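# Carry tube rack through self-closing door to desk

## Task

Move the tube rack from the counter, through the door that swings shut by itself, onto the desk. Done only when the rack stands upright on the desk with each tube seated all the way down in a hole, the door is closed, and the robots have released everything and backed away. Either one robot or both may be used. Failure if the rack or any tube reaches the floor, or if a robot falls over or is left leaning.

## Robot and tools

ROBOTS. Two identical Hello Robot Stretch 3 units, r1 and r2. Each has a two-wheel differential base with a small passive omni wheel at the back, a lift carriage on a vertical mast, and a telescoping arm that extends out the robot's RIGHT side. The base cannot slide sideways; to move the gripper forward or back you drive the base. The footprint is 0.33 m long by 0.34 m wide. Rotation in place happens around the point between the drive wheels, 0.05 m behind the front edge. Stowed (arm in, wrist folded) the wrist pokes out up to 0.06 m beyond the right side and a spin covers a 0.28 m radius; an unfolded, level wrist reaches past that.

FRAMES. Base frame: origin on the floor midway between the drive wheels, x ahead, y to the left, z up. hand_pose is expressed in it, located where the closed fingertips meet; with all wrist joints at zero that frame has x up, y pointing along the arm back to the mast, z toward the robot's rear. The odometry frame is the base frame as it stood when the scene began. Every robot reports in its own frames, so only images, lidar_m, wrist_depth_mm and head_depth_mm reveal where the two robots are relative to each other.

execute_actions. Argument "actions": a list holding one action or nothing (empty = just report state and images). The action is an object keyed "r1" and/or "r2"; each entry may contain "base", "joints", "contact_limits". Everything in one action starts at once and may finish at different times.
- base: exactly one command, a relative offset from where the base last reported itself. {"translate_m": d} drives straight d metres, forward positive, range -1 to 1. {"rotate_rad": d} spins in place d radians, left (counter-clockwise seen from above) positive, range -3.2 to 3.2.
- joints: absolute targets by name (tolerance for done in brackets): lift_m 0 to 1.1 (±0.004), arm height on the mast; arm_m 0 to 0.52 (±0.004), extension; wrist_yaw_rad -1.345 to 4.42 (±0.02), 0 along the arm, positive toward the front, 3.0 folds over the base; wrist_pitch_rad -1.57 to 0.451 (±0.05), 0 level, negative tips fingertips down; wrist_roll_rad -2.911 to 2.911 (±0.02), 0 means fingers side by side and level; gripper_m -0.089 to 0.179 (±0.004), larger is wider, real fingertip gap is about 0.007 m less when nearly shut and 0.025 m less when wide, zero below 0.007; head_pan_rad -3.953 to 1.73 (±0.02), 0 forward, positive left, -1.57 looks along the arm; head_tilt_rad -1.53 to 0.419 (±0.02), negative looks down.
- contact_limits: {"arm_m": effort percent, 1 to 100}; the arm motion halts with contact_stop near that effort (about minus that when retracting). Smaller is gentler, too small halts immediately; it also caps holding force until the next action. Values above the maximum are clipped.
"cameras": list of r1_head_camera, r1_nav_camera, r1_wrist_camera, r2_head_camera, r2_nav_camera, r2_wrist_camera or "all"; omitted, null or ["all"] gives all, [] gives none. The "pictures" line lists images in order. Any unknown key, name or out-of-range number rejects the entire call and nothing moves. An action caps at 15 s. Anything you leave out (joint, base, robot) may still be driving toward its previous target without status showing it. If a result reports a stop, the remaining execute_actions, wait and finished_scene calls in that reply are skipped.

wait: {"seconds": 0 to 10}; commands nothing, returns state and images. zoom_image: {"camera", "region": [x0, y0, x1, y1]} in pixels from the top-left, at most 504 by 504, only for cameras that gave a full image in the latest result. Images: head 896x504, nav 672x504 fisheye, wrist 644x364. finished_scene: {"scene": current scene number}; irreversible, the goal must already hold and stay held. Answering without any tool call ends the run.

RESULTS. base_status and joint_status describe how each motion of the last accepted action ended. done (base: wheels turned the commanded amount, slip included); off_target: stopped short and may still push; after contact_stop, time_out or torque_fault the old target is dropped and the joint holds where it stopped, except that a lift or arm halted by contact goes slack until commanded again (a slack lift can sag under load or keep pressing). on_its_own covers uncommanded parts; its "held at" is a target, not a position. motor_effort is percent of max, positive toward larger values, peak in brackets; readings carry fixed and random errors. A rest effort flagged outside its range suggests pushing or carrying; positive wheel effort pushes forward. base_odometry counts wheel turns including slip; heading -3.142 to 3.142, left positive; turned_by_wheels and turned_by_imu give turn since last result; base_tilt in degrees (forward/right positive, up to about 4 degrees fixed error). lidar_m: 12 distances in metres from the base origin, 30-degree sectors, first straight ahead then counter-clockwise (4th left, 7th behind, 10th right), "-" is nothing; scan plane 0.17 m high, range 0.15 to 12 m, blind to clear objects and its own robot but sees the other; mast and a low lift block some sectors. wrist_depth_mm (45 to 1000) and head_depth_mm (280 to 4000, image sideways) are 7x7 grids of median depth from top-left.

CAUTIONS. Base reaches 0.30 m/s and 1.9 rad/s only with lift_m under 0.30, arm_m under 0.03 and wrist_yaw_rad over 2.54; else 0.10 m/s and 0.63 rad/s. To grasp, command gripper_m below the object width; to let go, open at least 0.02 beyond the contact value; status does not confirm a hold, and the stall guard can let heavy items slip. Fold or unfold the wrist only with lift_m 0.32 to 0.95, wrist_pitch_rad -0.4 and roll near 0; folded, lift may go down to 0.25. With wrist_yaw_rad below -0.4 keep pitch at -0.5 or lower. Base, wrist and head keep pushing without stopping; wrist servos overloaded for seconds shut off for 10 s. Arm pushes against rigid things with the gripper above about 0.45 m can tip the robot, more so after an earlier stop or with a raised limit; driving while holding something fixed, or snagging furniture (especially reversing), also tips it. If tilted, undo the last move in small steps, free the gripper, and lower lift_m to about 0.2. Robot-to-robot contact is not reported; once bases touch, any further drive is a hard press that fails the run. Two robots given equal commands can differ by up to 2.5 cm per metre, which strains a shared load. Loose objects may occasionally get nudged. Avoid drops, slams and hard pushes.

Each tool is called by a JSON object that holds its "api" and its "payload".

## Session

I'll start by looking at the current state.

{"api": "execute_actions", "payload": {"actions": []}}

Scene clock: 0.00 s.
r1.base_odometry: x=+0.000 y=+0.000 heading=+0.000 (m, m, rad; r1's odometry frame)
r1.turned_by_wheels: +0.000 (rad since the last result)
r1.turned_by_imu: +0.000 (rad since the last result)
r1.base_tilt: forward=-1.2 right=+0.5 (deg)
r1.lidar_m: 1.16 1.10 1.01 1.02 1.21 1.12 1.13 1.09 1.01 1.02 1.28 2.65
r1.head_depth_mm: 2006 2524 2548 2550 2227 2479 2496 / 1986 2645 2665 2669 2287 1074 2243 / 1974 2726 2800 2773 2350 1086 2563 / 1961 2400 2395 2385 2126 1105 2200 / 1893 2004 1951 1934 1848 1131 1129 / 1711 1684 1660 1644 1617 1332 1579 / 1476 1455 1437 1429 1412 1320 1378
r1.base_status: not commanded
r1.joint_positions: lift_m=+0.349 arm_m=+0.001 wrist_yaw_rad=+3.043 wrist_pitch_rad=-0.500 wrist_roll_rad=+0.019 gripper_m=+0.037 head_pan_rad=+0.017 head_tilt_rad=-0.003
r1.joint_status: not commanded
r1.motor_effort: left_wheel=+0 right_wheel=-1 lift_m=+43 arm_m=+0 wrist_yaw_rad=+0 wrist_pitch_rad=+5 wrist_roll_rad=+0 gripper_m=+1 head_pan_rad=-1 head_tilt_rad=+2 (%)
r1.hand_pose: x=-0.0002 y=+0.0662 z=+0.3442 quat_wxyz=(+0.210, +0.699, +0.139, +0.669) (m; r1's base frame)
r1.wrist_depth_mm: - - - - - 903 855 / - - - - - 994 930 / 905 894 944 910 928 960 944 / 731 736 755 743 756 775 768 / 618 623 - 651 663 653 658 / 551 549 - 562 - 568 565 / 500 - - - 497 494 499
r2.base_odometry: x=+0.000 y=+0.000 heading=+0.000 (m, m, rad; r2's odometry frame)
r2.turned_by_wheels: +0.000 (rad since the last result)
r2.turned_by_imu: +0.000 (rad since the last result)
r2.base_tilt: forward=-1.2 right=-0.6 (deg)
r2.lidar_m: 2.17 1.85 1.85 1.46 1.20 1.20 0.94 0.78 0.77 0.86 1.37 1.96
r2.head_depth_mm: 1778 2060 2015 2011 2017 2021 2013 / 1780 2234 2222 2215 2218 2203 2151 / 1782 2407 2452 2429 2420 2433 2314 / 1770 2597 2666 2635 2634 2617 2355 / 1770 2415 2430 2422 2399 2381 2282 / 1766 2205 2180 2172 2180 2153 2119 / 1774 2011 2005 1971 1978 1967 1943
r2.base_status: not commanded
r2.joint_positions: lift_m=+0.372 arm_m=+0.001 wrist_yaw_rad=+3.046 wrist_pitch_rad=-0.551 wrist_roll_rad=+0.018 gripper_m=+0.037 head_pan_rad=+0.019 head_tilt_rad=+0.008
r2.joint_status: not commanded
r2.motor_effort: left_wheel=+0 right_wheel=+0 lift_m=+38 arm_m=+1 wrist_yaw_rad=+0 wrist_pitch_rad=+5 wrist_roll_rad=+0 gripper_m=+0 head_pan_rad=+0 head_tilt_rad=+1 (%)
r2.hand_pose: x=-0.0015 y=+0.0589 z=+0.3560 quat_wxyz=(+0.226, +0.694, +0.158, +0.665) (m; r2's base frame)
r2.wrist_depth_mm: 948 - - - - - - / - - - - - - - / 949 953 - 937 939 910 913 / 764 773 766 753 754 750 757 / 650 648 641 642 659 633 644 / 556 559 576 578 - 551 543 / 495 - - - 474 481 483
pictures: r1_head_camera (sideways: a quarter turn clockwise sets it upright), r1_nav_camera (sideways: a quarter turn counterclockwise sets it upright), r1_wrist_camera, r2_head_camera (sideways: a quarter turn clockwise sets it upright), r2_nav_camera (sideways: a quarter turn counterclockwise sets it upright), r2_wrist_camera
Images, in order (width x height): r1_head_camera 896x504, r1_nav_camera 672x504, r1_wrist_camera 644x364, r2_head_camera 896x504, r2_nav_camera 672x504, r2_wrist_camera 644x364.

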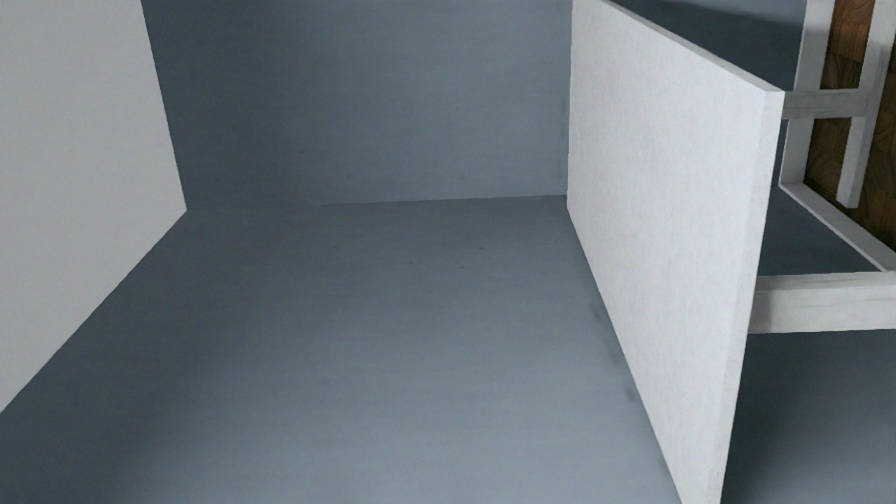

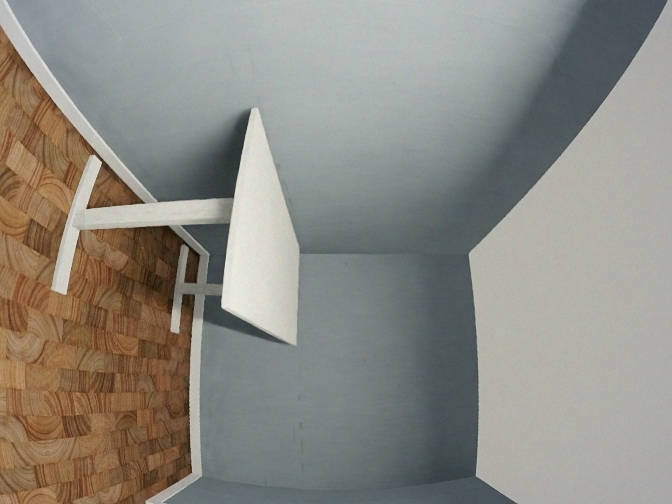

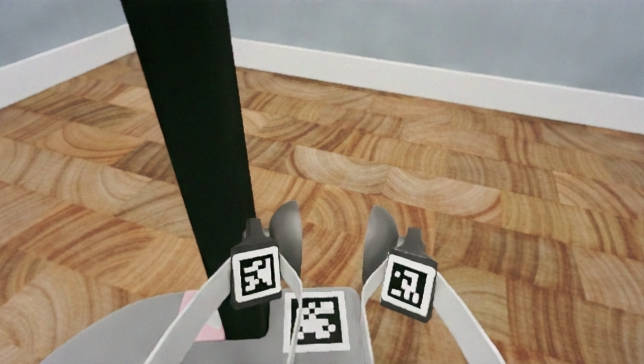

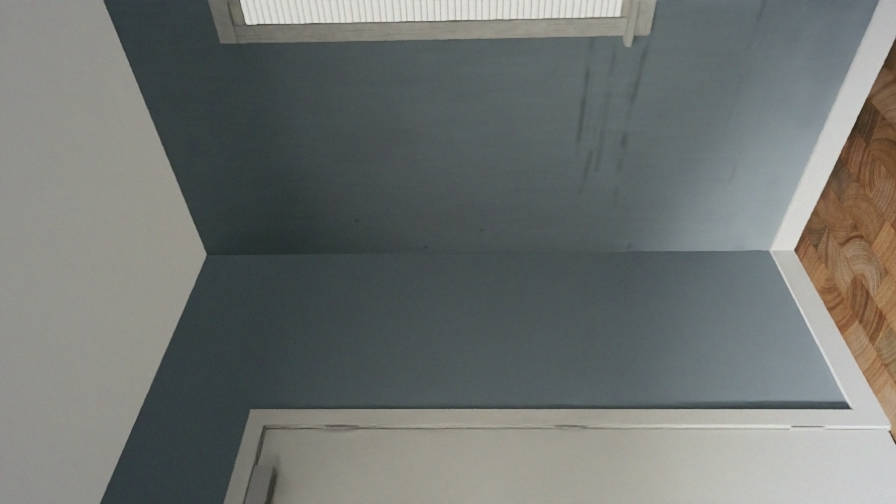

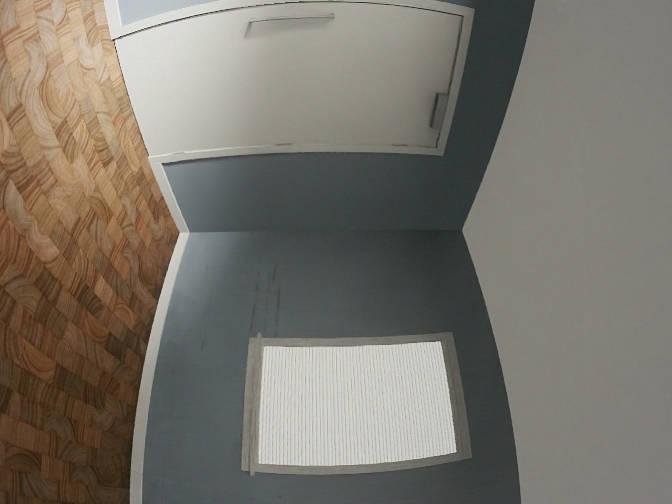

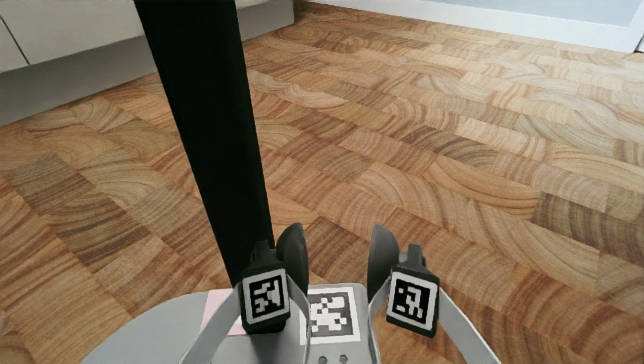

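{"api": "execute_actions", "payload": {"actions": [{"r1": {"joints": {"head_pan_rad": -1.6, "head_tilt_rad": -0.4}}, "r2": {"joints": {"head_pan_rad": 1.7, "head_tilt_rad": -0.4}}}], "cameras": ["r1_head_camera", "r1_nav_camera", "r2_head_camera", "r2_nav_camera"]}}

Scene clock: 11.77 s.
r1.base_odometry: x=+0.000 y=+0.000 heading=+0.000 (m, m, rad; r1's odometry frame)
r1.turned_by_wheels: +0.000 (rad since the last result)
r1.turned_by_imu: +0.000 (rad since the last result)
r1.base_tilt: forward=-1.2 right=+0.3 (deg)
r1.lidar_m: 1.16 1.10 1.01 1.02 1.21 1.11 1.13 1.09 1.01 1.02 1.28 2.65
r1.head_depth_mm: 838 885 939 1001 1070 1150 1243 / 862 915 977 1045 1112 1206 1308 / 896 950 1013 1083 1169 1271 1387 / 925 988 1054 1137 1231 1340 1421 / 964 1028 1102 1188 1291 1409 1474 / 997 1069 1157 1243 1362 1486 1532 / 1044 1123 1200 1314 1535 1730 1531
r1.base_status: not commanded
r1.joint_positions: lift_m=+0.349 arm_m=+0.001 wrist_yaw_rad=+3.043 wrist_pitch_rad=-0.500 wrist_roll_rad=+0.019 gripper_m=+0.037 head_pan_rad=-1.593 head_tilt_rad=-0.395
r1.joint_status: all done
r1.motor_effort: left_wheel=+0(0) right_wheel=-1(1) lift_m=+43(43) arm_m=+0(0) wrist_yaw_rad=+1(0) wrist_pitch_rad=+5(5) wrist_roll_rad=+0(0) gripper_m=+0(1) head_pan_rad=-4(59) head_tilt_rad=-3(25) (%)
r1.hand_pose: x=-0.0002 y=+0.0662 z=+0.3442 quat_wxyz=(+0.210, +0.699, +0.139, +0.669) (m; r1's base frame)
r1.wrist_depth_mm: - - - - 969 878 835 / - - - - - 993 910 / 904 915 951 924 923 952 944 / 730 733 757 753 775 780 775 / 640 625 - 637 670 652 667 / 550 558 - 567 - 566 577 / 495 - - - 498 499 498
r2.base_odometry: x=+0.000 y=+0.000 heading=+0.000 (m, m, rad; r2's odometry frame)
r2.turned_by_wheels: +0.000 (rad since the last result)
r2.turned_by_imu: -0.001 (rad since the last result)
r2.base_tilt: forward=-1.1 right=-0.6 (deg)
r2.lidar_m: 2.18 1.85 1.85 1.46 1.20 1.20 0.94 0.78 0.77 0.86 1.37 1.96
r2.head_depth_mm: 1799 1904 2022 2144 2202 1767 1409 / 1973 2100 2240 2376 2404 1775 1412 / 2163 2324 2426 1873 2097 1791 1415 / 2095 2233 2287 1662 1813 1785 1420 / 1928 2038 2085 1500 1622 1740 1429 / 1783 1868 1922 1385 1470 1620 1455 / 1658 1757 1850 - - - -
r2.base_status: not commanded
r2.joint_positions: lift_m=+0.372 arm_m=+0.001 wrist_yaw_rad=+3.046 wrist_pitch_rad=-0.551 wrist_roll_rad=+0.018 gripper_m=+0.037 head_pan_rad=+1.693 head_tilt_rad=-0.395
r2.joint_status: all done
r2.motor_effort: left_wheel=+0(0) right_wheel=+0(0) lift_m=+38(39) arm_m=+1(1) wrist_yaw_rad=-1(0) wrist_pitch_rad=+6(6) wrist_roll_rad=+0(0) gripper_m=+1(0) head_pan_rad=+3(35) head_tilt_rad=-3(24) (%)
r2.hand_pose: x=-0.0015 y=+0.0589 z=+0.3560 quat_wxyz=(+0.226, +0.694, +0.158, +0.665) (m; r2's base frame)
r2.wrist_depth_mm: 939 - - - - - - / - - - - - - - / 952 943 - 945 946 933 930 / 774 764 770 760 766 764 748 / 657 647 629 632 653 632 643 / 560 559 573 580 - 546 547 / 493 - - - 469 482 478
pictures: r1_head_camera (sideways: a quarter turn clockwise sets it upright), r1_nav_camera (sideways: a quarter turn counterclockwise sets it upright), r2_head_camera (sideways: a quarter turn clockwise sets it upright), r2_nav_camera (sideways: a quarter turn counterclockwise sets it upright)
Images, in order (width x height): r1_head_camera 896x504, r1_nav_camera 672x504, r2_head_camera 896x504, r2_nav_camera 672x504.

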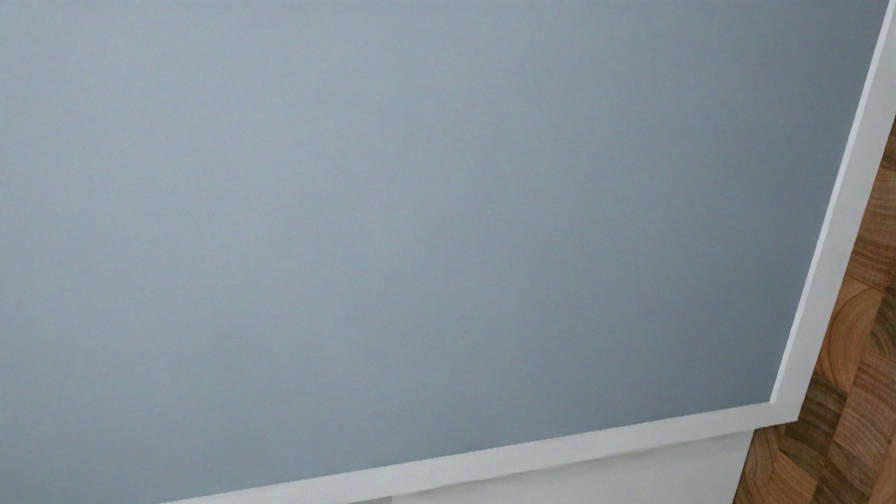

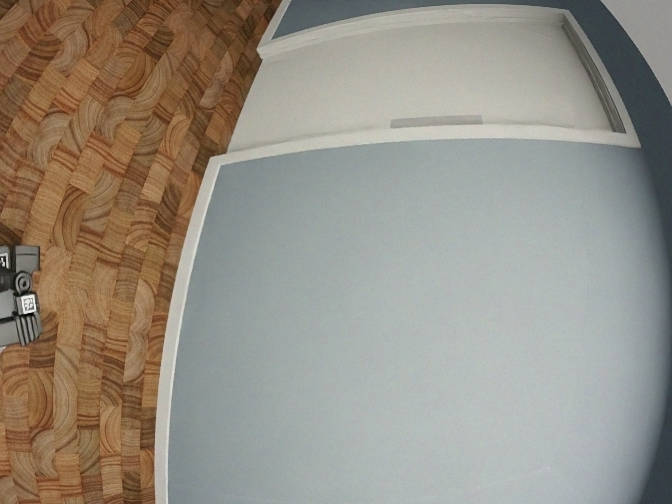

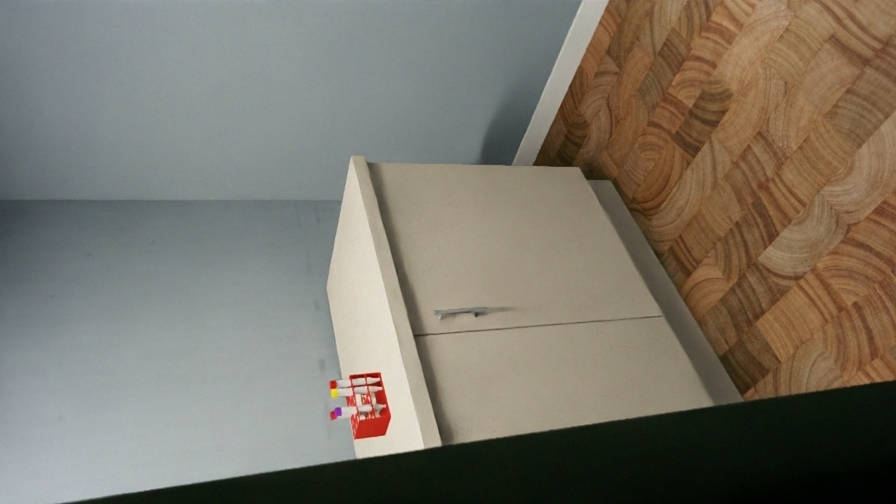

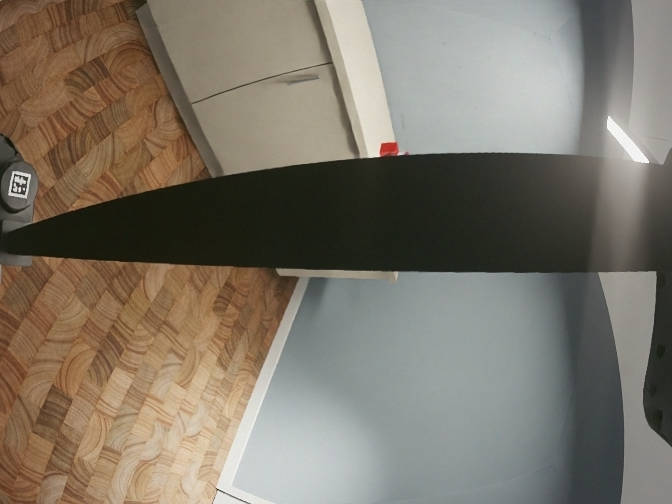

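{"api": "zoom_image", "payload": {"camera": "r2_head_camera", "region": [300, 350, 420, 450]}}

Region (300, 350, 420, 450) of r2_head_camera's 896x504 image, scaled by 4.200, with more detail than that image has.

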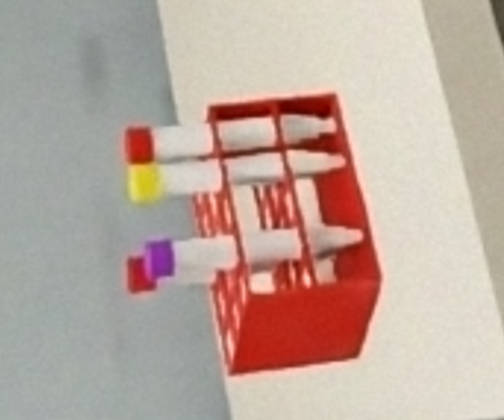

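{"api": "execute_actions", "payload": {"actions": [{"r1": {"base": {"rotate_rad": -0.8}, "joints": {"lift_m": 0.27, "head_pan_rad": -0.3, "head_tilt_rad": -0.5}}, "r2": {"base": {"rotate_rad": -1.52}, "joints": {"lift_m": 0.27, "head_pan_rad": -2.6, "head_tilt_rad": -0.4}}}], "cameras": ["r1_head_camera", "r1_nav_camera", "r2_head_camera", "r2_nav_camera"]}}

Scene clock: 105.80 s.
r1.base_odometry: x=+0.000 y=+0.000 heading=-0.800 (m, m, rad; r1's odometry frame)
r1.turned_by_wheels: -0.800 (rad since the last result)
r1.turned_by_imu: -0.808 (rad since the last result)
r1.base_tilt: forward=-1.2 right=+0.4 (deg)
r1.lidar_m: 1.78 2.33 1.16 1.03 1.02 1.10 1.13 1.12 1.21 1.02 1.01 1.09
r1.head_depth_mm: 1005 1076 1147 1232 1339 1448 1373 / 1089 1168 1258 1362 1504 1596 1371 / 1305 1409 1525 1674 1858 1674 1384 / 1437 1562 1721 1901 2047 1684 1383 / 1623 1765 1968 2216 2157 1701 1396 / 1771 1913 2142 2433 2173 1714 1407 / 1956 2218 2578 2779 2206 1721 1413
r1.base_status: done
r1.joint_positions: lift_m=+0.270 arm_m=+0.001 wrist_yaw_rad=+3.043 wrist_pitch_rad=-0.500 wrist_roll_rad=+0.019 gripper_m=+0.037 head_pan_rad=-0.307 head_tilt_rad=-0.494
r1.joint_status: all done
r1.motor_effort: left_wheel=+3(12) right_wheel=-3(7) lift_m=+27(35) arm_m=+0(0) wrist_yaw_rad=+1(0) wrist_pitch_rad=+5(5) wrist_roll_rad=+0(0) gripper_m=+1(1) head_pan_rad=+5(57) head_tilt_rad=-2(13) (%)
r1.hand_pose: x=-0.0002 y=+0.0661 z=+0.2651 quat_wxyz=(+0.210, +0.699, +0.139, +0.669) (m; r1's base frame)
r1.wrist_depth_mm: 835 888 - - - - - / 859 899 1000 - - - 988 / 734 743 791 781 774 787 824 / 615 607 614 624 654 647 647 / 506 531 - 546 547 542 541 / - - - - - 466 469 / - - - - 407 412 419
r2.base_odometry: x=+0.000 y=+0.000 heading=-1.520 (m, m, rad; r2's odometry frame)
r2.turned_by_wheels: -1.520 (rad since the last result)
r2.turned_by_imu: -1.540 (rad since the last result)
r2.base_tilt: forward=-1.2 right=-0.6 (deg)
r2.lidar_m: 0.88 1.50 1.96 2.17 1.85 1.85 1.41 1.20 1.20 0.91 0.77 0.77
r2.head_depth_mm: 1731 1859 1938 1412 1540 1666 1411 / 1689 1821 1889 1387 1496 1618 1424 / 1639 1750 1847 1340 1441 1605 1421 / 1606 1715 1800 1300 1395 1517 1420 / 1565 1674 1776 1279 1355 1471 1424 / 1525 1623 1721 1242 1323 1424 1424 / 1491 1584 1679 1226 1272 1383 1443
r2.base_status: done
r2.joint_positions: lift_m=+0.270 arm_m=+0.001 wrist_yaw_rad=+3.046 wrist_pitch_rad=-0.551 wrist_roll_rad=+0.018 gripper_m=+0.037 head_pan_rad=-2.593 head_tilt_rad=-0.395
r2.joint_status: all done
r2.motor_effort: left_wheel=+2(9) right_wheel=-3(11) lift_m=+23(34) arm_m=+0(1) wrist_yaw_rad=+0(1) wrist_pitch_rad=+6(6) wrist_roll_rad=+0(0) gripper_m=+0(0) head_pan_rad=-3(35) head_tilt_rad=-3(3) (%)
r2.hand_pose: x=-0.0015 y=+0.0589 z=+0.2545 quat_wxyz=(+0.226, +0.694, +0.158, +0.665) (m; r2's base frame)
r2.wrist_depth_mm: - - - - - - - / 975 980 978 959 974 947 941 / 762 754 - 734 738 727 736 / 609 607 607 595 600 593 588 / 514 523 - 543 516 497 502 / 456 - - - - 432 431 / - - - - 375 381 382
pictures: r1_head_camera (sideways: a quarter turn clockwise sets it upright), r1_nav_camera (sideways: a quarter turn counterclockwise sets it upright), r2_head_camera (sideways: a quarter turn clockwise sets it upright), r2_nav_camera (sideways: a quarter turn counterclockwise sets it upright)
Images, in order (width x height): r1_head_camera 896x504, r1_nav_camera 672x504, r2_head_camera 896x504, r2_nav_camera 672x504.

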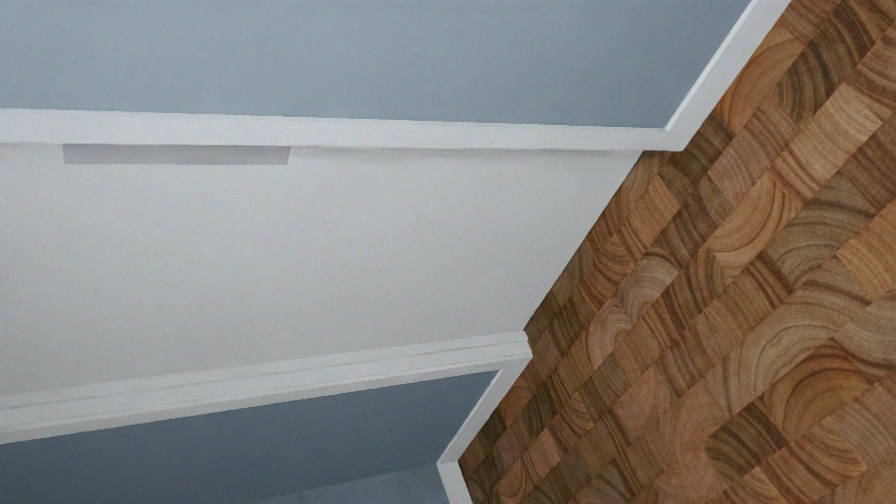

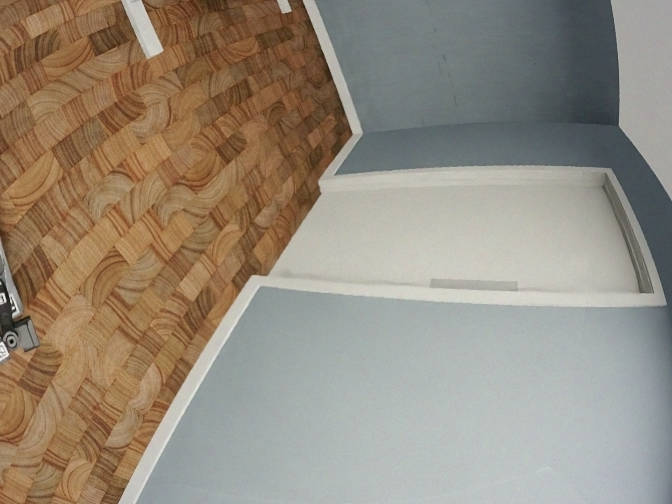

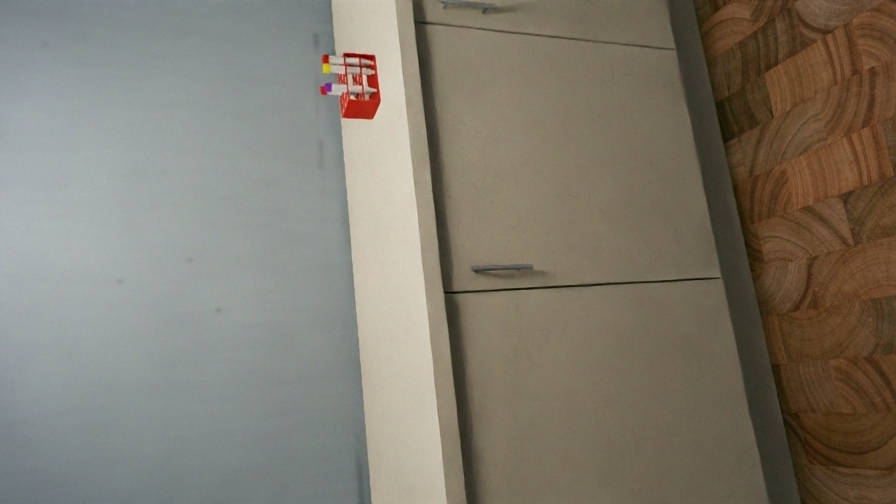

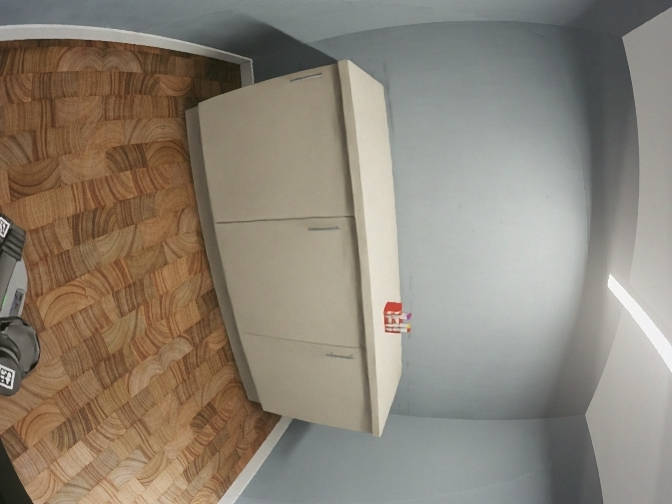

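{"api": "execute_actions", "payload": {"actions": [{"r1": {"base": {"translate_m": 1.0}, "joints": {"head_pan_rad": -0.8, "head_tilt_rad": -0.8}}, "r2": {"base": {"translate_m": -1.0}, "joints": {"head_pan_rad": -2.3, "head_tilt_rad": -0.5}}}], "cameras": []}}

{"api": "execute_actions", "payload": {"actions": [{"r1": {"base": {"translate_m": 0.19}}, "r2": {"base": {"rotate_rad": -0.737}, "joints": {"head_pan_rad": -1.6, "head_tilt_rad": -0.55}}}], "cameras": ["r1_head_camera", "r2_head_camera", "r2_nav_camera"]}}

Scene clock: 160.90 s.
r1.base_odometry: x=+0.697 y=-0.717 heading=-0.800 (m, m, rad; r1's odometry frame)
r1.turned_by_wheels: +0.000 (rad since the last result)
r1.turned_by_imu: +0.001 (rad since the last result)
r1.base_tilt: forward=-1.1 right=+0.5 (deg)
r1.lidar_m: 1.10 1.73 1.65 0.96 0.96 1.52 2.06 1.66 0.79 0.63 0.61 0.76
r1.head_depth_mm: 582 653 744 848 949 1107 1173 / 604 678 775 899 1074 1283 1175 / 625 703 805 948 1147 1329 1185 / 647 736 846 999 1231 1354 1189 / 670 762 888 1065 1313 1364 1191 / 698 799 934 1130 1419 1372 1201 / 724 836 983 1206 1502 1384 1214
r1.base_status: done
r1.joint_positions: lift_m=+0.270 arm_m=+0.001 wrist_yaw_rad=+3.043 wrist_pitch_rad=-0.500 wrist_roll_rad=+0.019 gripper_m=+0.037 head_pan_rad=-0.793 head_tilt_rad=-0.790
r1.joint_status: all done
r1.motor_effort: left_wheel=+3(13) right_wheel=-3(5) lift_m=+28(28) arm_m=+0(0) wrist_yaw_rad=+0(0) wrist_pitch_rad=+5(5) wrist_roll_rad=+0(0) gripper_m=+1(2) head_pan_rad=-4(45) head_tilt_rad=-4(25) (%)
r1.hand_pose: x=-0.0002 y=+0.0661 z=+0.2651 quat_wxyz=(+0.210, +0.699, +0.139, +0.669) (m; r1's base frame)
r1.wrist_depth_mm: - - - - - - - / 940 959 970 995 982 - - / 740 744 755 760 795 787 790 / 606 622 623 613 636 638 648 / 519 542 - 546 556 553 540 / - - - - - 469 469 / - - - - 404 410 419
r2.base_odometry: x=-0.051 y=+0.999 heading=-1.520 (m, m, rad; r2's odometry frame)
r2.turned_by_wheels: +0.000 (rad since the last result)
r2.turned_by_imu: -0.003 (rad since the last result)
r2.base_tilt: forward=-1.1 right=-0.5 (deg)
r2.lidar_m: 1.70 2.65 2.37 1.33 1.13 1.13 0.60 0.51 0.51 0.58 0.98 1.50
r2.head_depth_mm: 919 995 1087 845 606 649 743 / 924 1000 1096 856 612 652 750 / 927 1005 1103 731 616 660 757 / 928 1008 1106 774 618 664 763 / 935 1018 1113 873 623 668 769 / 939 1022 1122 881 626 672 774 / 945 1025 1124 892 631 679 779
r2.base_status: done
r2.joint_positions: lift_m=+0.270 arm_m=+0.001 wrist_yaw_rad=+3.046 wrist_pitch_rad=-0.551 wrist_roll_rad=+0.018 gripper_m=+0.037 head_pan_rad=-2.307 head_tilt_rad=-0.494
r2.joint_status: all done
r2.motor_effort: left_wheel=+2(4) right_wheel=-3(11) lift_m=+24(24) arm_m=+1(1) wrist_yaw_rad=-1(0) wrist_pitch_rad=+6(6) wrist_roll_rad=+0(0) gripper_m=+0(0) head_pan_rad=+3(19) head_tilt_rad=-3(12) (%)
r2.hand_pose: x=-0.0015 y=+0.0589 z=+0.2545 quat_wxyz=(+0.226, +0.694, +0.158, +0.665) (m; r2's base frame)
r2.wrist_depth_mm: 884 976 - - - - - / 894 983 978 962 956 963 955 / 760 756 - 732 732 729 725 / 608 612 613 602 607 588 593 / 514 524 - 540 520 499 500 / 455 - - - - 435 431 / - - - - 373 384 381
pictures: none
No camera images: the call's "cameras" was empty. Leave "cameras" out to get every camera's image.

Scene clock: 163.33 s.
r1.base_odometry: x=+0.829 y=-0.853 heading=-0.800 (m, m, rad; r1's odometry frame)
r1.turned_by_wheels: +0.000 (rad since the last result)
r1.turned_by_imu: +0.000 (rad since the last result)
r1.base_tilt: forward=-1.2 right=+0.4 (deg)
r1.lidar_m: 0.91 1.55 1.55 1.49 1.48 1.60 2.24 1.46 0.70 0.57 0.63 0.68
r1.head_depth_mm: 518 581 658 761 902 1111 1166 / 537 602 689 801 958 1191 1175 / 556 627 719 843 1019 1274 1180 / 574 651 751 889 1086 1306 1190 / 596 680 789 941 1164 1349 1195 / 620 708 830 1000 1257 1374 1203 / 642 742 873 1069 1273 1372 1206
r1.base_status: done
r1.joint_positions: lift_m=+0.270 arm_m=+0.001 wrist_yaw_rad=+3.043 wrist_pitch_rad=-0.500 wrist_roll_rad=+0.019 gripper_m=+0.037 head_pan_rad=-0.793 head_tilt_rad=-0.791
r1.joint_status: not commanded
r1.motor_effort: left_wheel=+3(14) right_wheel=-3(7) lift_m=+28(28) arm_m=+0(0) wrist_yaw_rad=+0(1) wrist_pitch_rad=+5(5) wrist_roll_rad=+0(0) gripper_m=+0(0) head_pan_rad=-3(4) head_tilt_rad=-4(5) (%)
r1.hand_pose: x=-0.0002 y=+0.0661 z=+0.2651 quat_wxyz=(+0.210, +0.699, +0.139, +0.669) (m; r1's base frame)
r1.wrist_depth_mm: - - - - - - - / 940 935 977 992 - - - / 748 751 773 773 777 785 784 / 611 619 636 626 643 659 648 / 522 537 - 552 551 547 544 / - - - - - 471 473 / - - - - 406 416 410
r2.base_odometry: x=-0.051 y=+0.999 heading=-2.257 (m, m, rad; r2's odometry frame)
r2.turned_by_wheels: -0.737 (rad since the last result)
r2.turned_by_imu: -0.746 (rad since the last result)
r2.base_tilt: forward=-1.2 right=-0.5 (deg)
r2.lidar_m: 1.50 1.56 2.19 2.65 1.56 1.16 1.13 0.70 0.53 0.51 0.53 0.75
r2.head_depth_mm: 920 1009 1078 769 615 694 816 / 925 1010 1083 772 618 681 816 / 926 1012 1083 711 621 697 819 / 924 1010 1081 740 626 699 819 / 924 1014 1086 792 632 698 822 / 923 1016 1088 797 632 699 824 / 928 1017 1096 805 614 700 825
r2.base_status: done
r2.joint_positions: lift_m=+0.270 arm_m=+0.001 wrist_yaw_rad=+3.046 wrist_pitch_rad=-0.551 wrist_roll_rad=+0.018 gripper_m=+0.037 head_pan_rad=-1.607 head_tilt_rad=-0.544
r2.joint_status: all done
r2.motor_effort: left_wheel=+2(6) right_wheel=-3(10) lift_m=+24(24) arm_m=+1(0) wrist_yaw_rad=+0(0) wrist_pitch_rad=+5(6) wrist_roll_rad=+0(0) gripper_m=+1(0) head_pan_rad=+3(29) head_tilt_rad=-3(9) (%)
r2.hand_pose: x=-0.0015 y=+0.0589 z=+0.2545 quat_wxyz=(+0.226, +0.694, +0.158, +0.665) (m; r2's base frame)
r2.wrist_depth_mm: - - - - - - - / 984 989 954 973 961 945 946 / 756 761 - 739 740 732 721 / 606 605 608 606 602 595 599 / 511 530 - 541 522 497 500 / 455 - - - - 433 433 / - - - - 375 382 382
pictures: r1_head_camera (sideways: a quarter turn clockwise sets it upright), r2_head_camera (sideways: a quarter turn clockwise sets it upright), r2_nav_camera (sideways: a quarter turn counterclockwise sets it upright)
Images, in order (width x height): r1_head_camera 896x504, r2_head_camera 896x504, r2_nav_camera 672x504.

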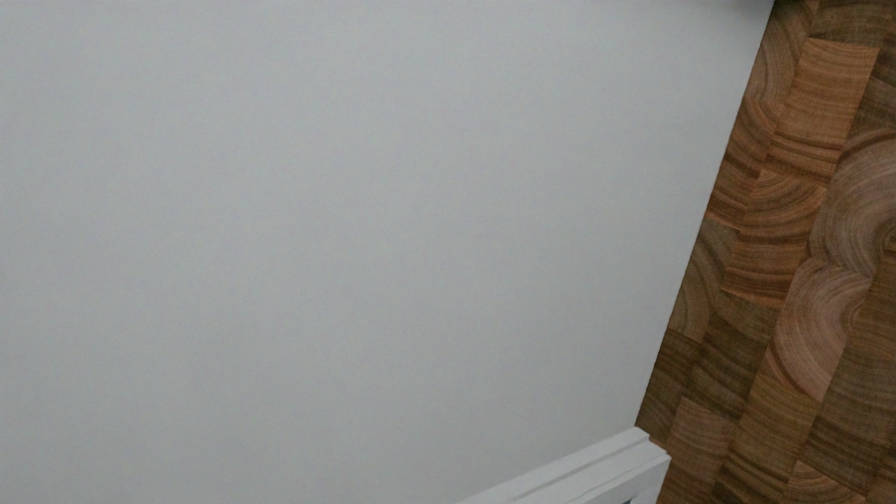

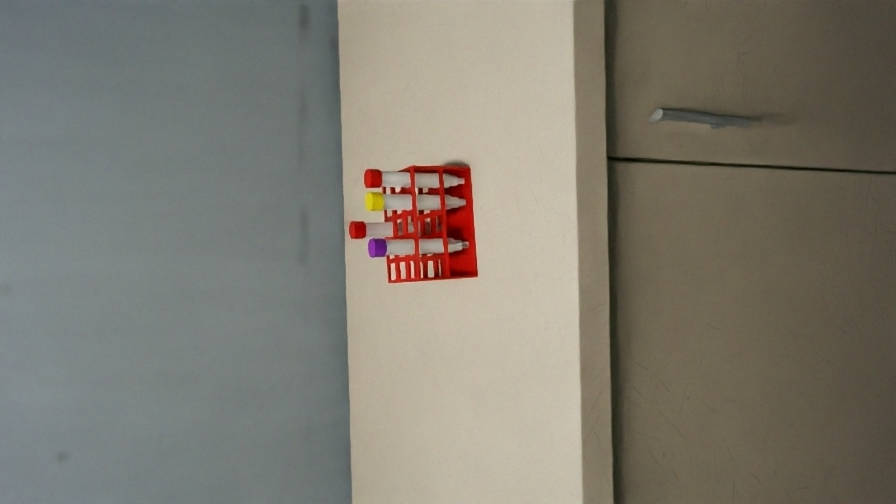

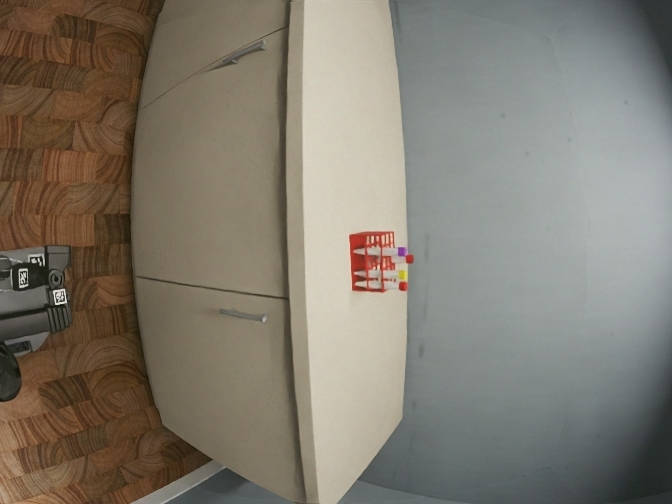

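{"api": "zoom_image", "payload": {"camera": "r2_head_camera", "region": [330, 140, 500, 300]}}

Region (330, 140, 500, 300) of r2_head_camera's 896x504 image, scaled by 2.965, with more detail than that image has; it fills the top 474 rows of this view, and the rest is white.

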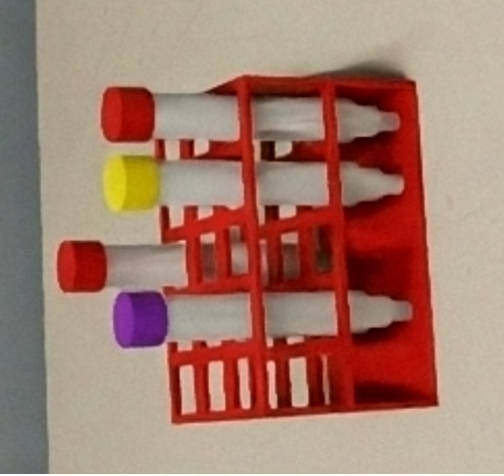

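{"api": "execute_actions", "payload": {"actions": [{"r1": {"base": {"rotate_rad": -1.153}, "joints": {"head_pan_rad": 0.0, "head_tilt_rad": -1.1}}, "r2": {"joints": {"lift_m": 0.45, "wrist_pitch_rad": -0.4, "wrist_roll_rad": 0.0}}}], "cameras": ["r1_nav_camera"]}}

Scene clock: 199.67 s.
r1.base_odometry: x=+0.829 y=-0.853 heading=-1.952 (m, m, rad; r1's odometry frame)
r1.turned_by_wheels: -1.153 (rad since the last result)
r1.turned_by_imu: -1.164 (rad since the last result)
r1.base_tilt: forward=-1.2 right=+0.5 (deg)
r1.lidar_m: 0.63 0.66 0.91 1.55 1.55 1.52 1.03 1.54 2.15 1.97 0.76 0.57
r1.head_depth_mm: 588 669 796 1046 1290 1198 1125 / 609 730 901 1120 1296 1202 1132 / 609 727 912 1205 1325 1214 1134 / 607 728 908 1202 1332 1217 1141 / 605 727 903 1198 1341 1220 1146 / 604 728 900 1192 1344 1230 1134 / 604 724 904 1191 1354 1236 1141
r1.base_status: done
r1.joint_positions: lift_m=+0.270 arm_m=+0.001 wrist_yaw_rad=+3.043 wrist_pitch_rad=-0.500 wrist_roll_rad=+0.019 gripper_m=+0.037 head_pan_rad=-0.007 head_tilt_rad=-1.087
r1.joint_status: all done
r1.motor_effort: left_wheel=+3(13) right_wheel=-3(7) lift_m=+28(28) arm_m=+0(0) wrist_yaw_rad=+0(0) wrist_pitch_rad=+5(5) wrist_roll_rad=+0(0) gripper_m=+0(1) head_pan_rad=+4(52) head_tilt_rad=-6(25) (%)
r1.hand_pose: x=-0.0002 y=+0.0661 z=+0.2651 quat_wxyz=(+0.210, +0.699, +0.139, +0.669) (m; r1's base frame)
r1.wrist_depth_mm: - - - - - - 748 / 942 941 985 - - 946 788 / 736 745 777 772 783 795 749 / 614 619 625 639 632 632 662 / 519 542 - 554 545 537 543 / - - - - - 465 467 / - - - - 413 413 416
r2.base_odometry: x=-0.051 y=+0.999 heading=-2.257 (m, m, rad; r2's odometry frame)
r2.turned_by_wheels: +0.000 (rad since the last result)
r2.turned_by_imu: -0.001 (rad since the last result)
r2.base_tilt: forward=-1.1 right=-0.6 (deg)
r2.lidar_m: 1.49 1.57 2.19 2.65 1.56 1.16 1.13 0.70 0.52 0.51 0.53 0.74
r2.head_depth_mm: 924 1007 1080 770 615 692 812 / 922 1009 1086 772 617 682 815 / 923 1011 1080 712 621 697 819 / 925 1010 1085 739 627 698 822 / 922 1013 1080 792 630 697 824 / 927 1015 1084 796 631 698 824 / 928 1014 1093 806 613 698 824
r2.base_status: not commanded
r2.joint_positions: lift_m=+0.450 arm_m=+0.001 wrist_yaw_rad=+3.046 wrist_pitch_rad=-0.420 wrist_roll_rad=+0.005 gripper_m=+0.037 head_pan_rad=-1.607 head_tilt_rad=-0.544
r2.joint_status: all done
r2.motor_effort: left_wheel=+2(2) right_wheel=-3(4) lift_m=+51(55) arm_m=+1(0) wrist_yaw_rad=-1(0) wrist_pitch_rad=+10(11) wrist_roll_rad=-1(1) gripper_m=+0(0) head_pan_rad=+2(3) head_tilt_rad=-2(4) (%)
r2.hand_pose: x=+0.0002 y=+0.0773 z=+0.4618 quat_wxyz=(+0.181, +0.699, +0.114, +0.682) (m; r2's base frame)
r2.wrist_depth_mm: - - - - - - - / - - - - - - - / - - - - - - - / - - - - - - - / 874 858 - 870 912 865 860 / 723 722 713 721 - 722 721 / 614 619 - 629 602 624 619
pictures: r1_nav_camera (sideways: a quarter turn counterclockwise sets it upright)
Images, in order (width x height): r1_nav_camera 672x504.

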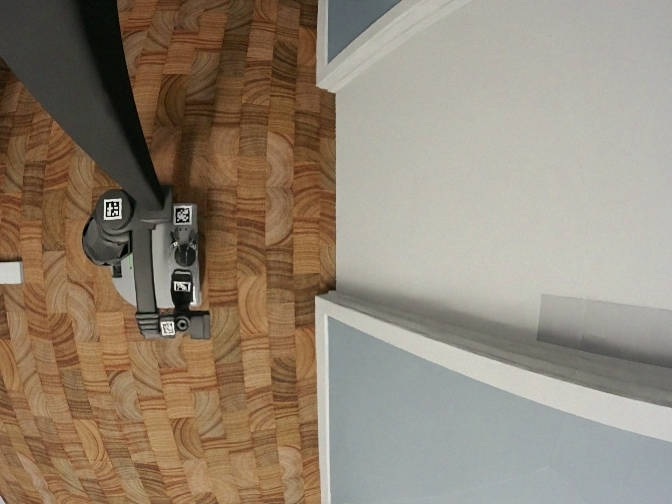

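{"api": "execute_actions", "payload": {"actions": [{"r1": {"base": {"rotate_rad": 0.33}}, "r2": {"joints": {"lift_m": 0.62, "wrist_yaw_rad": 1.2}}}], "cameras": []}}

{"api": "execute_actions", "payload": {"actions": [{"r1": {"base": {"translate_m": 0.45}}, "r2": {"joints": {"lift_m": 0.9, "wrist_pitch_rad": 0.0}}}], "cameras": []}}

{"api": "execute_actions", "payload": {"actions": [{"r1": {"base": {"rotate_rad": -0.40}}, "r2": {"joints": {"wrist_yaw_rad": 0.09, "gripper_m": 0.179}}}], "cameras": ["r1_nav_camera", "r2_head_camera", "r2_wrist_camera"]}}

Scene clock: 236.80 s.
r1.base_odometry: x=+0.829 y=-0.853 heading=-1.623 (m, m, rad; r1's odometry frame)
r1.turned_by_wheels: +0.330 (rad since the last result)
r1.turned_by_imu: +0.333 (rad since the last result)
r1.base_tilt: forward=-1.2 right=+0.4 (deg)
r1.lidar_m: 0.63 0.77 1.31 1.56 1.63 1.03 1.49 1.81 2.21 0.95 0.61 0.57
r1.head_depth_mm: 587 693 845 1081 1291 1200 1125 / 606 721 886 1150 1314 1202 1136 / 625 749 930 1227 1323 1213 1139 / 647 780 978 1318 1337 1217 1141 / 671 814 1030 1412 1348 1232 1141 / 699 851 1090 1447 1344 1234 1132 / 724 894 1159 1451 1349 1243 1141
r1.base_status: done
r1.joint_positions: lift_m=+0.270 arm_m=+0.001 wrist_yaw_rad=+3.043 wrist_pitch_rad=-0.500 wrist_roll_rad=+0.019 gripper_m=+0.037 head_pan_rad=-0.007 head_tilt_rad=-1.087
r1.joint_status: not commanded
r1.motor_effort: left_wheel=-4(11) right_wheel=+1(5) lift_m=+28(28) arm_m=-1(0) wrist_yaw_rad=+0(0) wrist_pitch_rad=+5(5) wrist_roll_rad=+0(0) gripper_m=+0(1) head_pan_rad=+4(6) head_tilt_rad=-6(6) (%)
r1.hand_pose: x=-0.0002 y=+0.0661 z=+0.2651 quat_wxyz=(+0.210, +0.699, +0.139, +0.669) (m; r1's base frame)
r1.wrist_depth_mm: - - - - - - - / 976 972 - 995 - - 992 / 744 759 781 776 781 800 794 / 615 614 631 637 642 642 652 / 522 536 - 547 547 534 550 / - - - - - 464 475 / - - - - 409 416 413
r2.base_odometry: x=-0.051 y=+0.999 heading=-2.257 (m, m, rad; r2's odometry frame)
r2.turned_by_wheels: +0.000 (rad since the last result)
r2.turned_by_imu: -0.001 (rad since the last result)
r2.base_tilt: forward=-1.2 right=-0.5 (deg)
r2.lidar_m: 1.49 1.56 2.17 2.65 1.56 1.16 1.13 0.70 0.53 0.51 0.53 0.75
r2.head_depth_mm: 923 1009 1074 767 616 693 816 / 926 1009 1082 773 618 680 819 / 923 1008 1082 712 621 696 817 / 926 1011 1086 741 626 697 818 / 923 1011 1083 793 630 697 822 / 929 1012 1084 801 631 700 822 / 928 1015 1090 806 614 699 823
r2.base_status: not commanded
r2.joint_positions: lift_m=+0.620 arm_m=+0.001 wrist_yaw_rad=+1.203 wrist_pitch_rad=-0.419 wrist_roll_rad=+0.003 gripper_m=+0.037 head_pan_rad=-1.607 head_tilt_rad=-0.544
r2.joint_status: all done
r2.motor_effort: left_wheel=+2(2) right_wheel=-3(3) lift_m=+52(54) arm_m=+0(1) wrist_yaw_rad=-4(6) wrist_pitch_rad=+10(10) wrist_roll_rad=-1(1) gripper_m=+0(0) head_pan_rad=+4(2) head_tilt_rad=-3(3) (%)
r2.hand_pose: x=+0.1878 y=-0.2267 z=+0.6319 quat_wxyz=(+0.653, +0.513, -0.488, +0.269) (m; r2's base frame)
r2.wrist_depth_mm: - - - - 566 389 294 / - - - - 589 398 303 / - - - - 611 408 309 / - - - - 647 421 315 / - - - - 634 438 326 / 942 935 925 935 - 453 331 / 794 799 797 799 776 445 339
pictures: none
No camera images: the call's "cameras" was empty. Leave "cameras" out to get every camera's image.

Scene clock: 240.17 s.
r1.base_odometry: x=+0.806 y=-1.303 heading=-1.623 (m, m, rad; r1's odometry frame)
r1.turned_by_wheels: +0.000 (rad since the last result)
r1.turned_by_imu: +0.000 (rad since the last result)
r1.base_tilt: forward=-1.2 right=+0.5 (deg)
r1.lidar_m: 0.21 0.25 0.50 1.41 1.72 1.90 1.46 2.32 2.36 0.36 0.23 0.21
r1.head_depth_mm: - - - 314 426 700 1112 / - - - 326 464 807 1134 / - - - 347 508 952 1136 / - - 296 372 563 1161 1143 / - - 308 400 631 1192 1142 / - - 315 432 717 1217 1134 / - - 330 471 827 1238 1142
r1.base_status: done
r1.joint_positions: lift_m=+0.270 arm_m=+0.001 wrist_yaw_rad=+3.043 wrist_pitch_rad=-0.500 wrist_roll_rad=+0.019 gripper_m=+0.037 head_pan_rad=-0.007 head_tilt_rad=-1.087
r1.joint_status: not commanded
r1.motor_effort: left_wheel=-4(9) right_wheel=+1(5) lift_m=+27(27) arm_m=+0(0) wrist_yaw_rad=+0(0) wrist_pitch_rad=+5(5) wrist_roll_rad=+0(0) gripper_m=+1(0) head_pan_rad=+5(4) head_tilt_rad=-6(6) (%)
r1.hand_pose: x=-0.0002 y=+0.0661 z=+0.2651 quat_wxyz=(+0.210, +0.699, +0.139, +0.669) (m; r1's base frame)
r1.wrist_depth_mm: - - - - - 563 459 / 950 937 981 978 - 592 428 / 721 740 788 790 780 635 400 / 609 618 623 630 633 611 380 / 516 531 - 553 546 528 360 / - - - - - 470 342 / - - - - 409 415 324
r2.base_odometry: x=-0.051 y=+0.999 heading=-2.257 (m, m, rad; r2's odometry frame)
r2.turned_by_wheels: +0.000 (rad since the last result)
r2.turned_by_imu: -0.001 (rad since the last result)
r2.base_tilt: forward=-1.2 right=-0.6 (deg)
r2.lidar_m: 1.49 1.57 2.18 2.64 1.57 1.16 1.13 0.70 0.53 0.51 0.53 0.74
r2.head_depth_mm: 924 1010 1082 768 616 679 - / 923 1010 1079 774 617 679 - / 924 1009 1086 712 622 695 - / 928 1013 1085 740 625 696 799 / 930 1013 1091 790 629 696 801 / 929 1015 1085 798 631 686 - / 928 1017 1092 805 614 699 -
r2.base_status: not commanded
r2.joint_positions: lift_m=+0.900 arm_m=+0.001 wrist_yaw_rad=+1.202 wrist_pitch_rad=-0.022 wrist_roll_rad=+0.003 gripper_m=+0.037 head_pan_rad=-1.607 head_tilt_rad=-0.544
r2.joint_status: all done
r2.motor_effort: left_wheel=+2(2) right_wheel=-3(3) lift_m=+52(50) arm_m=+0(1) wrist_yaw_rad=-3(4) wrist_pitch_rad=+11(16) wrist_roll_rad=-1(1) gripper_m=+0(1) head_pan_rad=+2(3) head_tilt_rad=-3(3) (%)
r2.hand_pose: x=+0.2171 y=-0.2379 z=+1.0084 quat_wxyz=(+0.587, +0.407, -0.579, +0.393) (m; r2's base frame)
r2.wrist_depth_mm: - - - - - - 871 / - - - - - - 858 / - - - - - - 867 / - - - - 956 - 837 / - - - - 564 503 522 / - - - - - 391 345 / - - - - 616 391 288
pictures: none
No camera images: the call's "cameras" was empty. Leave "cameras" out to get every camera's image.

Scene clock: 242.07 s.
r1.base_odometry: x=+0.806 y=-1.303 heading=-2.023 (m, m, rad; r1's odometry frame)
r1.turned_by_wheels: -0.400 (rad since the last result)
r1.turned_by_imu: -0.404 (rad since the last result)
r1.base_tilt: forward=-1.1 right=+0.5 (deg)
r1.lidar_m: 0.21 0.21 0.28 0.59 1.44 1.76 1.46 1.95 2.48 0.60 0.31 0.22
r1.head_depth_mm: - - 291 355 537 1096 1127 / - - 291 348 524 1044 1134 / - - - 342 509 993 1132 / - - - 336 496 944 1136 / - - - 330 482 904 1142 / - - - 324 471 858 1134 / - - - 320 461 826 1143
r1.base_status: done
r1.joint_positions: lift_m=+0.270 arm_m=+0.001 wrist_yaw_rad=+3.043 wrist_pitch_rad=-0.500 wrist_roll_rad=+0.019 gripper_m=+0.037 head_pan_rad=-0.007 head_tilt_rad=-1.087
r1.joint_status: not commanded
r1.motor_effort: left_wheel=+3(11) right_wheel=-3(6) lift_m=+28(27) arm_m=+0(0) wrist_yaw_rad=+1(0) wrist_pitch_rad=+5(5) wrist_roll_rad=+0(0) gripper_m=+2(1) head_pan_rad=+5(5) head_tilt_rad=-6(6) (%)
r1.hand_pose: x=-0.0002 y=+0.0661 z=+0.2651 quat_wxyz=(+0.210, +0.699, +0.139, +0.669) (m; r1's base frame)
r1.wrist_depth_mm: - - - - 584 351 250 / 954 930 982 900 617 351 250 / 749 754 781 746 611 359 250 / 610 610 623 630 596 361 252 / 520 543 - 540 520 367 254 / - - - - - 370 256 / - - - - 408 350 258
r2.base_odometry: x=-0.051 y=+0.999 heading=-2.257 (m, m, rad; r2's odometry frame)
r2.turned_by_wheels: +0.000 (rad since the last result)
r2.turned_by_imu: +0.000 (rad since the last result)
r2.base_tilt: forward=-1.2 right=-0.5 (deg)
r2.lidar_m: 1.49 1.57 2.19 2.65 1.56 1.16 1.13 0.70 0.52 0.51 0.53 0.75
r2.head_depth_mm: 921 1009 1084 767 614 678 - / 923 1009 1079 776 627 680 - / 925 1011 1082 711 621 - - / 925 1009 1083 742 624 - 851 / 926 1009 1083 794 629 697 822 / 928 1013 1087 800 634 698 821 / 929 1018 1092 805 613 701 824
r2.base_status: not commanded
r2.joint_positions: lift_m=+0.900 arm_m=+0.001 wrist_yaw_rad=+0.093 wrist_pitch_rad=-0.022 wrist_roll_rad=+0.003 gripper_m=+0.179 head_pan_rad=-1.607 head_tilt_rad=-0.544
r2.joint_status: all done
r2.motor_effort: left_wheel=+2(2) right_wheel=-3(3) lift_m=+52(52) arm_m=+1(1) wrist_yaw_rad=-3(5) wrist_pitch_rad=+11(12) wrist_roll_rad=-1(1) gripper_m=+0(99) head_pan_rad=+2(2) head_tilt_rad=-4(3) (%)
r2.hand_pose: x=+0.0022 y=-0.4004 z=+1.0084 quat_wxyz=(+0.706, +0.041, -0.707, +0.025) (m; r2's base frame)
r2.wrist_depth_mm: 947 909 872 840 821 783 747 / - 950 904 861 836 794 770 / - 973 916 889 844 814 775 / 829 856 895 775 484 819 805 / 462 512 483 458 441 508 524 / 320 325 326 331 338 339 366 / 350 327 290 279 266 256 -
pictures: r1_nav_camera (sideways: a quarter turn counterclockwise sets it upright), r2_head_camera (sideways: a quarter turn clockwise sets it upright), r2_wrist_camera
Images, in order (width x height): r1_nav_camera 672x504, r2_head_camera 896x504, r2_wrist_camera 644x364.

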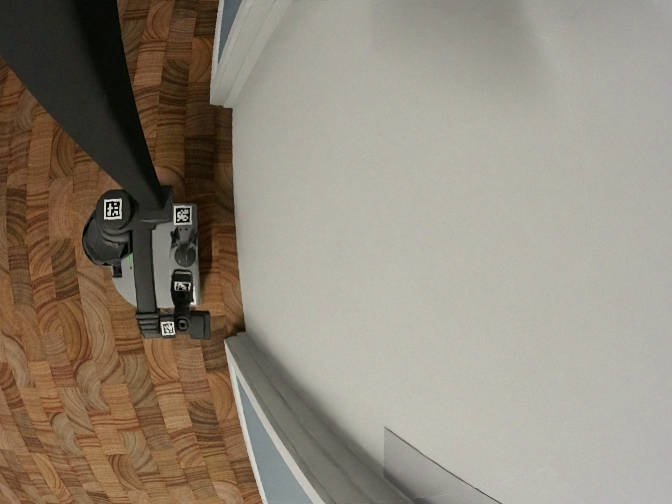

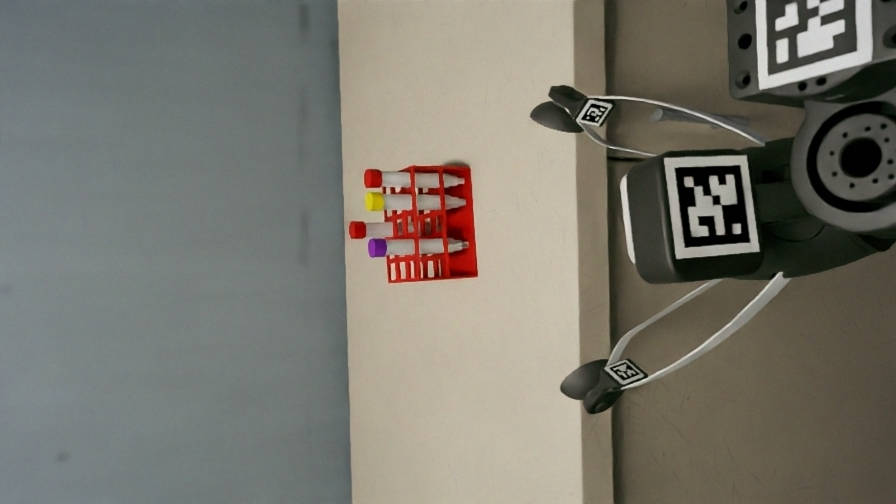

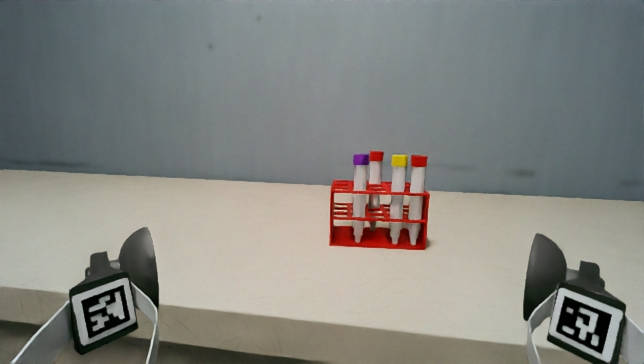

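{"api": "zoom_image", "payload": {"camera": "r2_wrist_camera", "region": [310, 140, 450, 260]}}

Region (310, 140, 450, 260) of r2_wrist_camera's 644x364 image, scaled by 3.600; it fills the top 432 rows of this view, and the rest is white.

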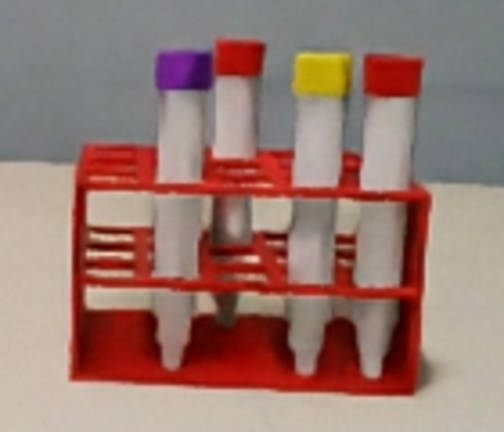

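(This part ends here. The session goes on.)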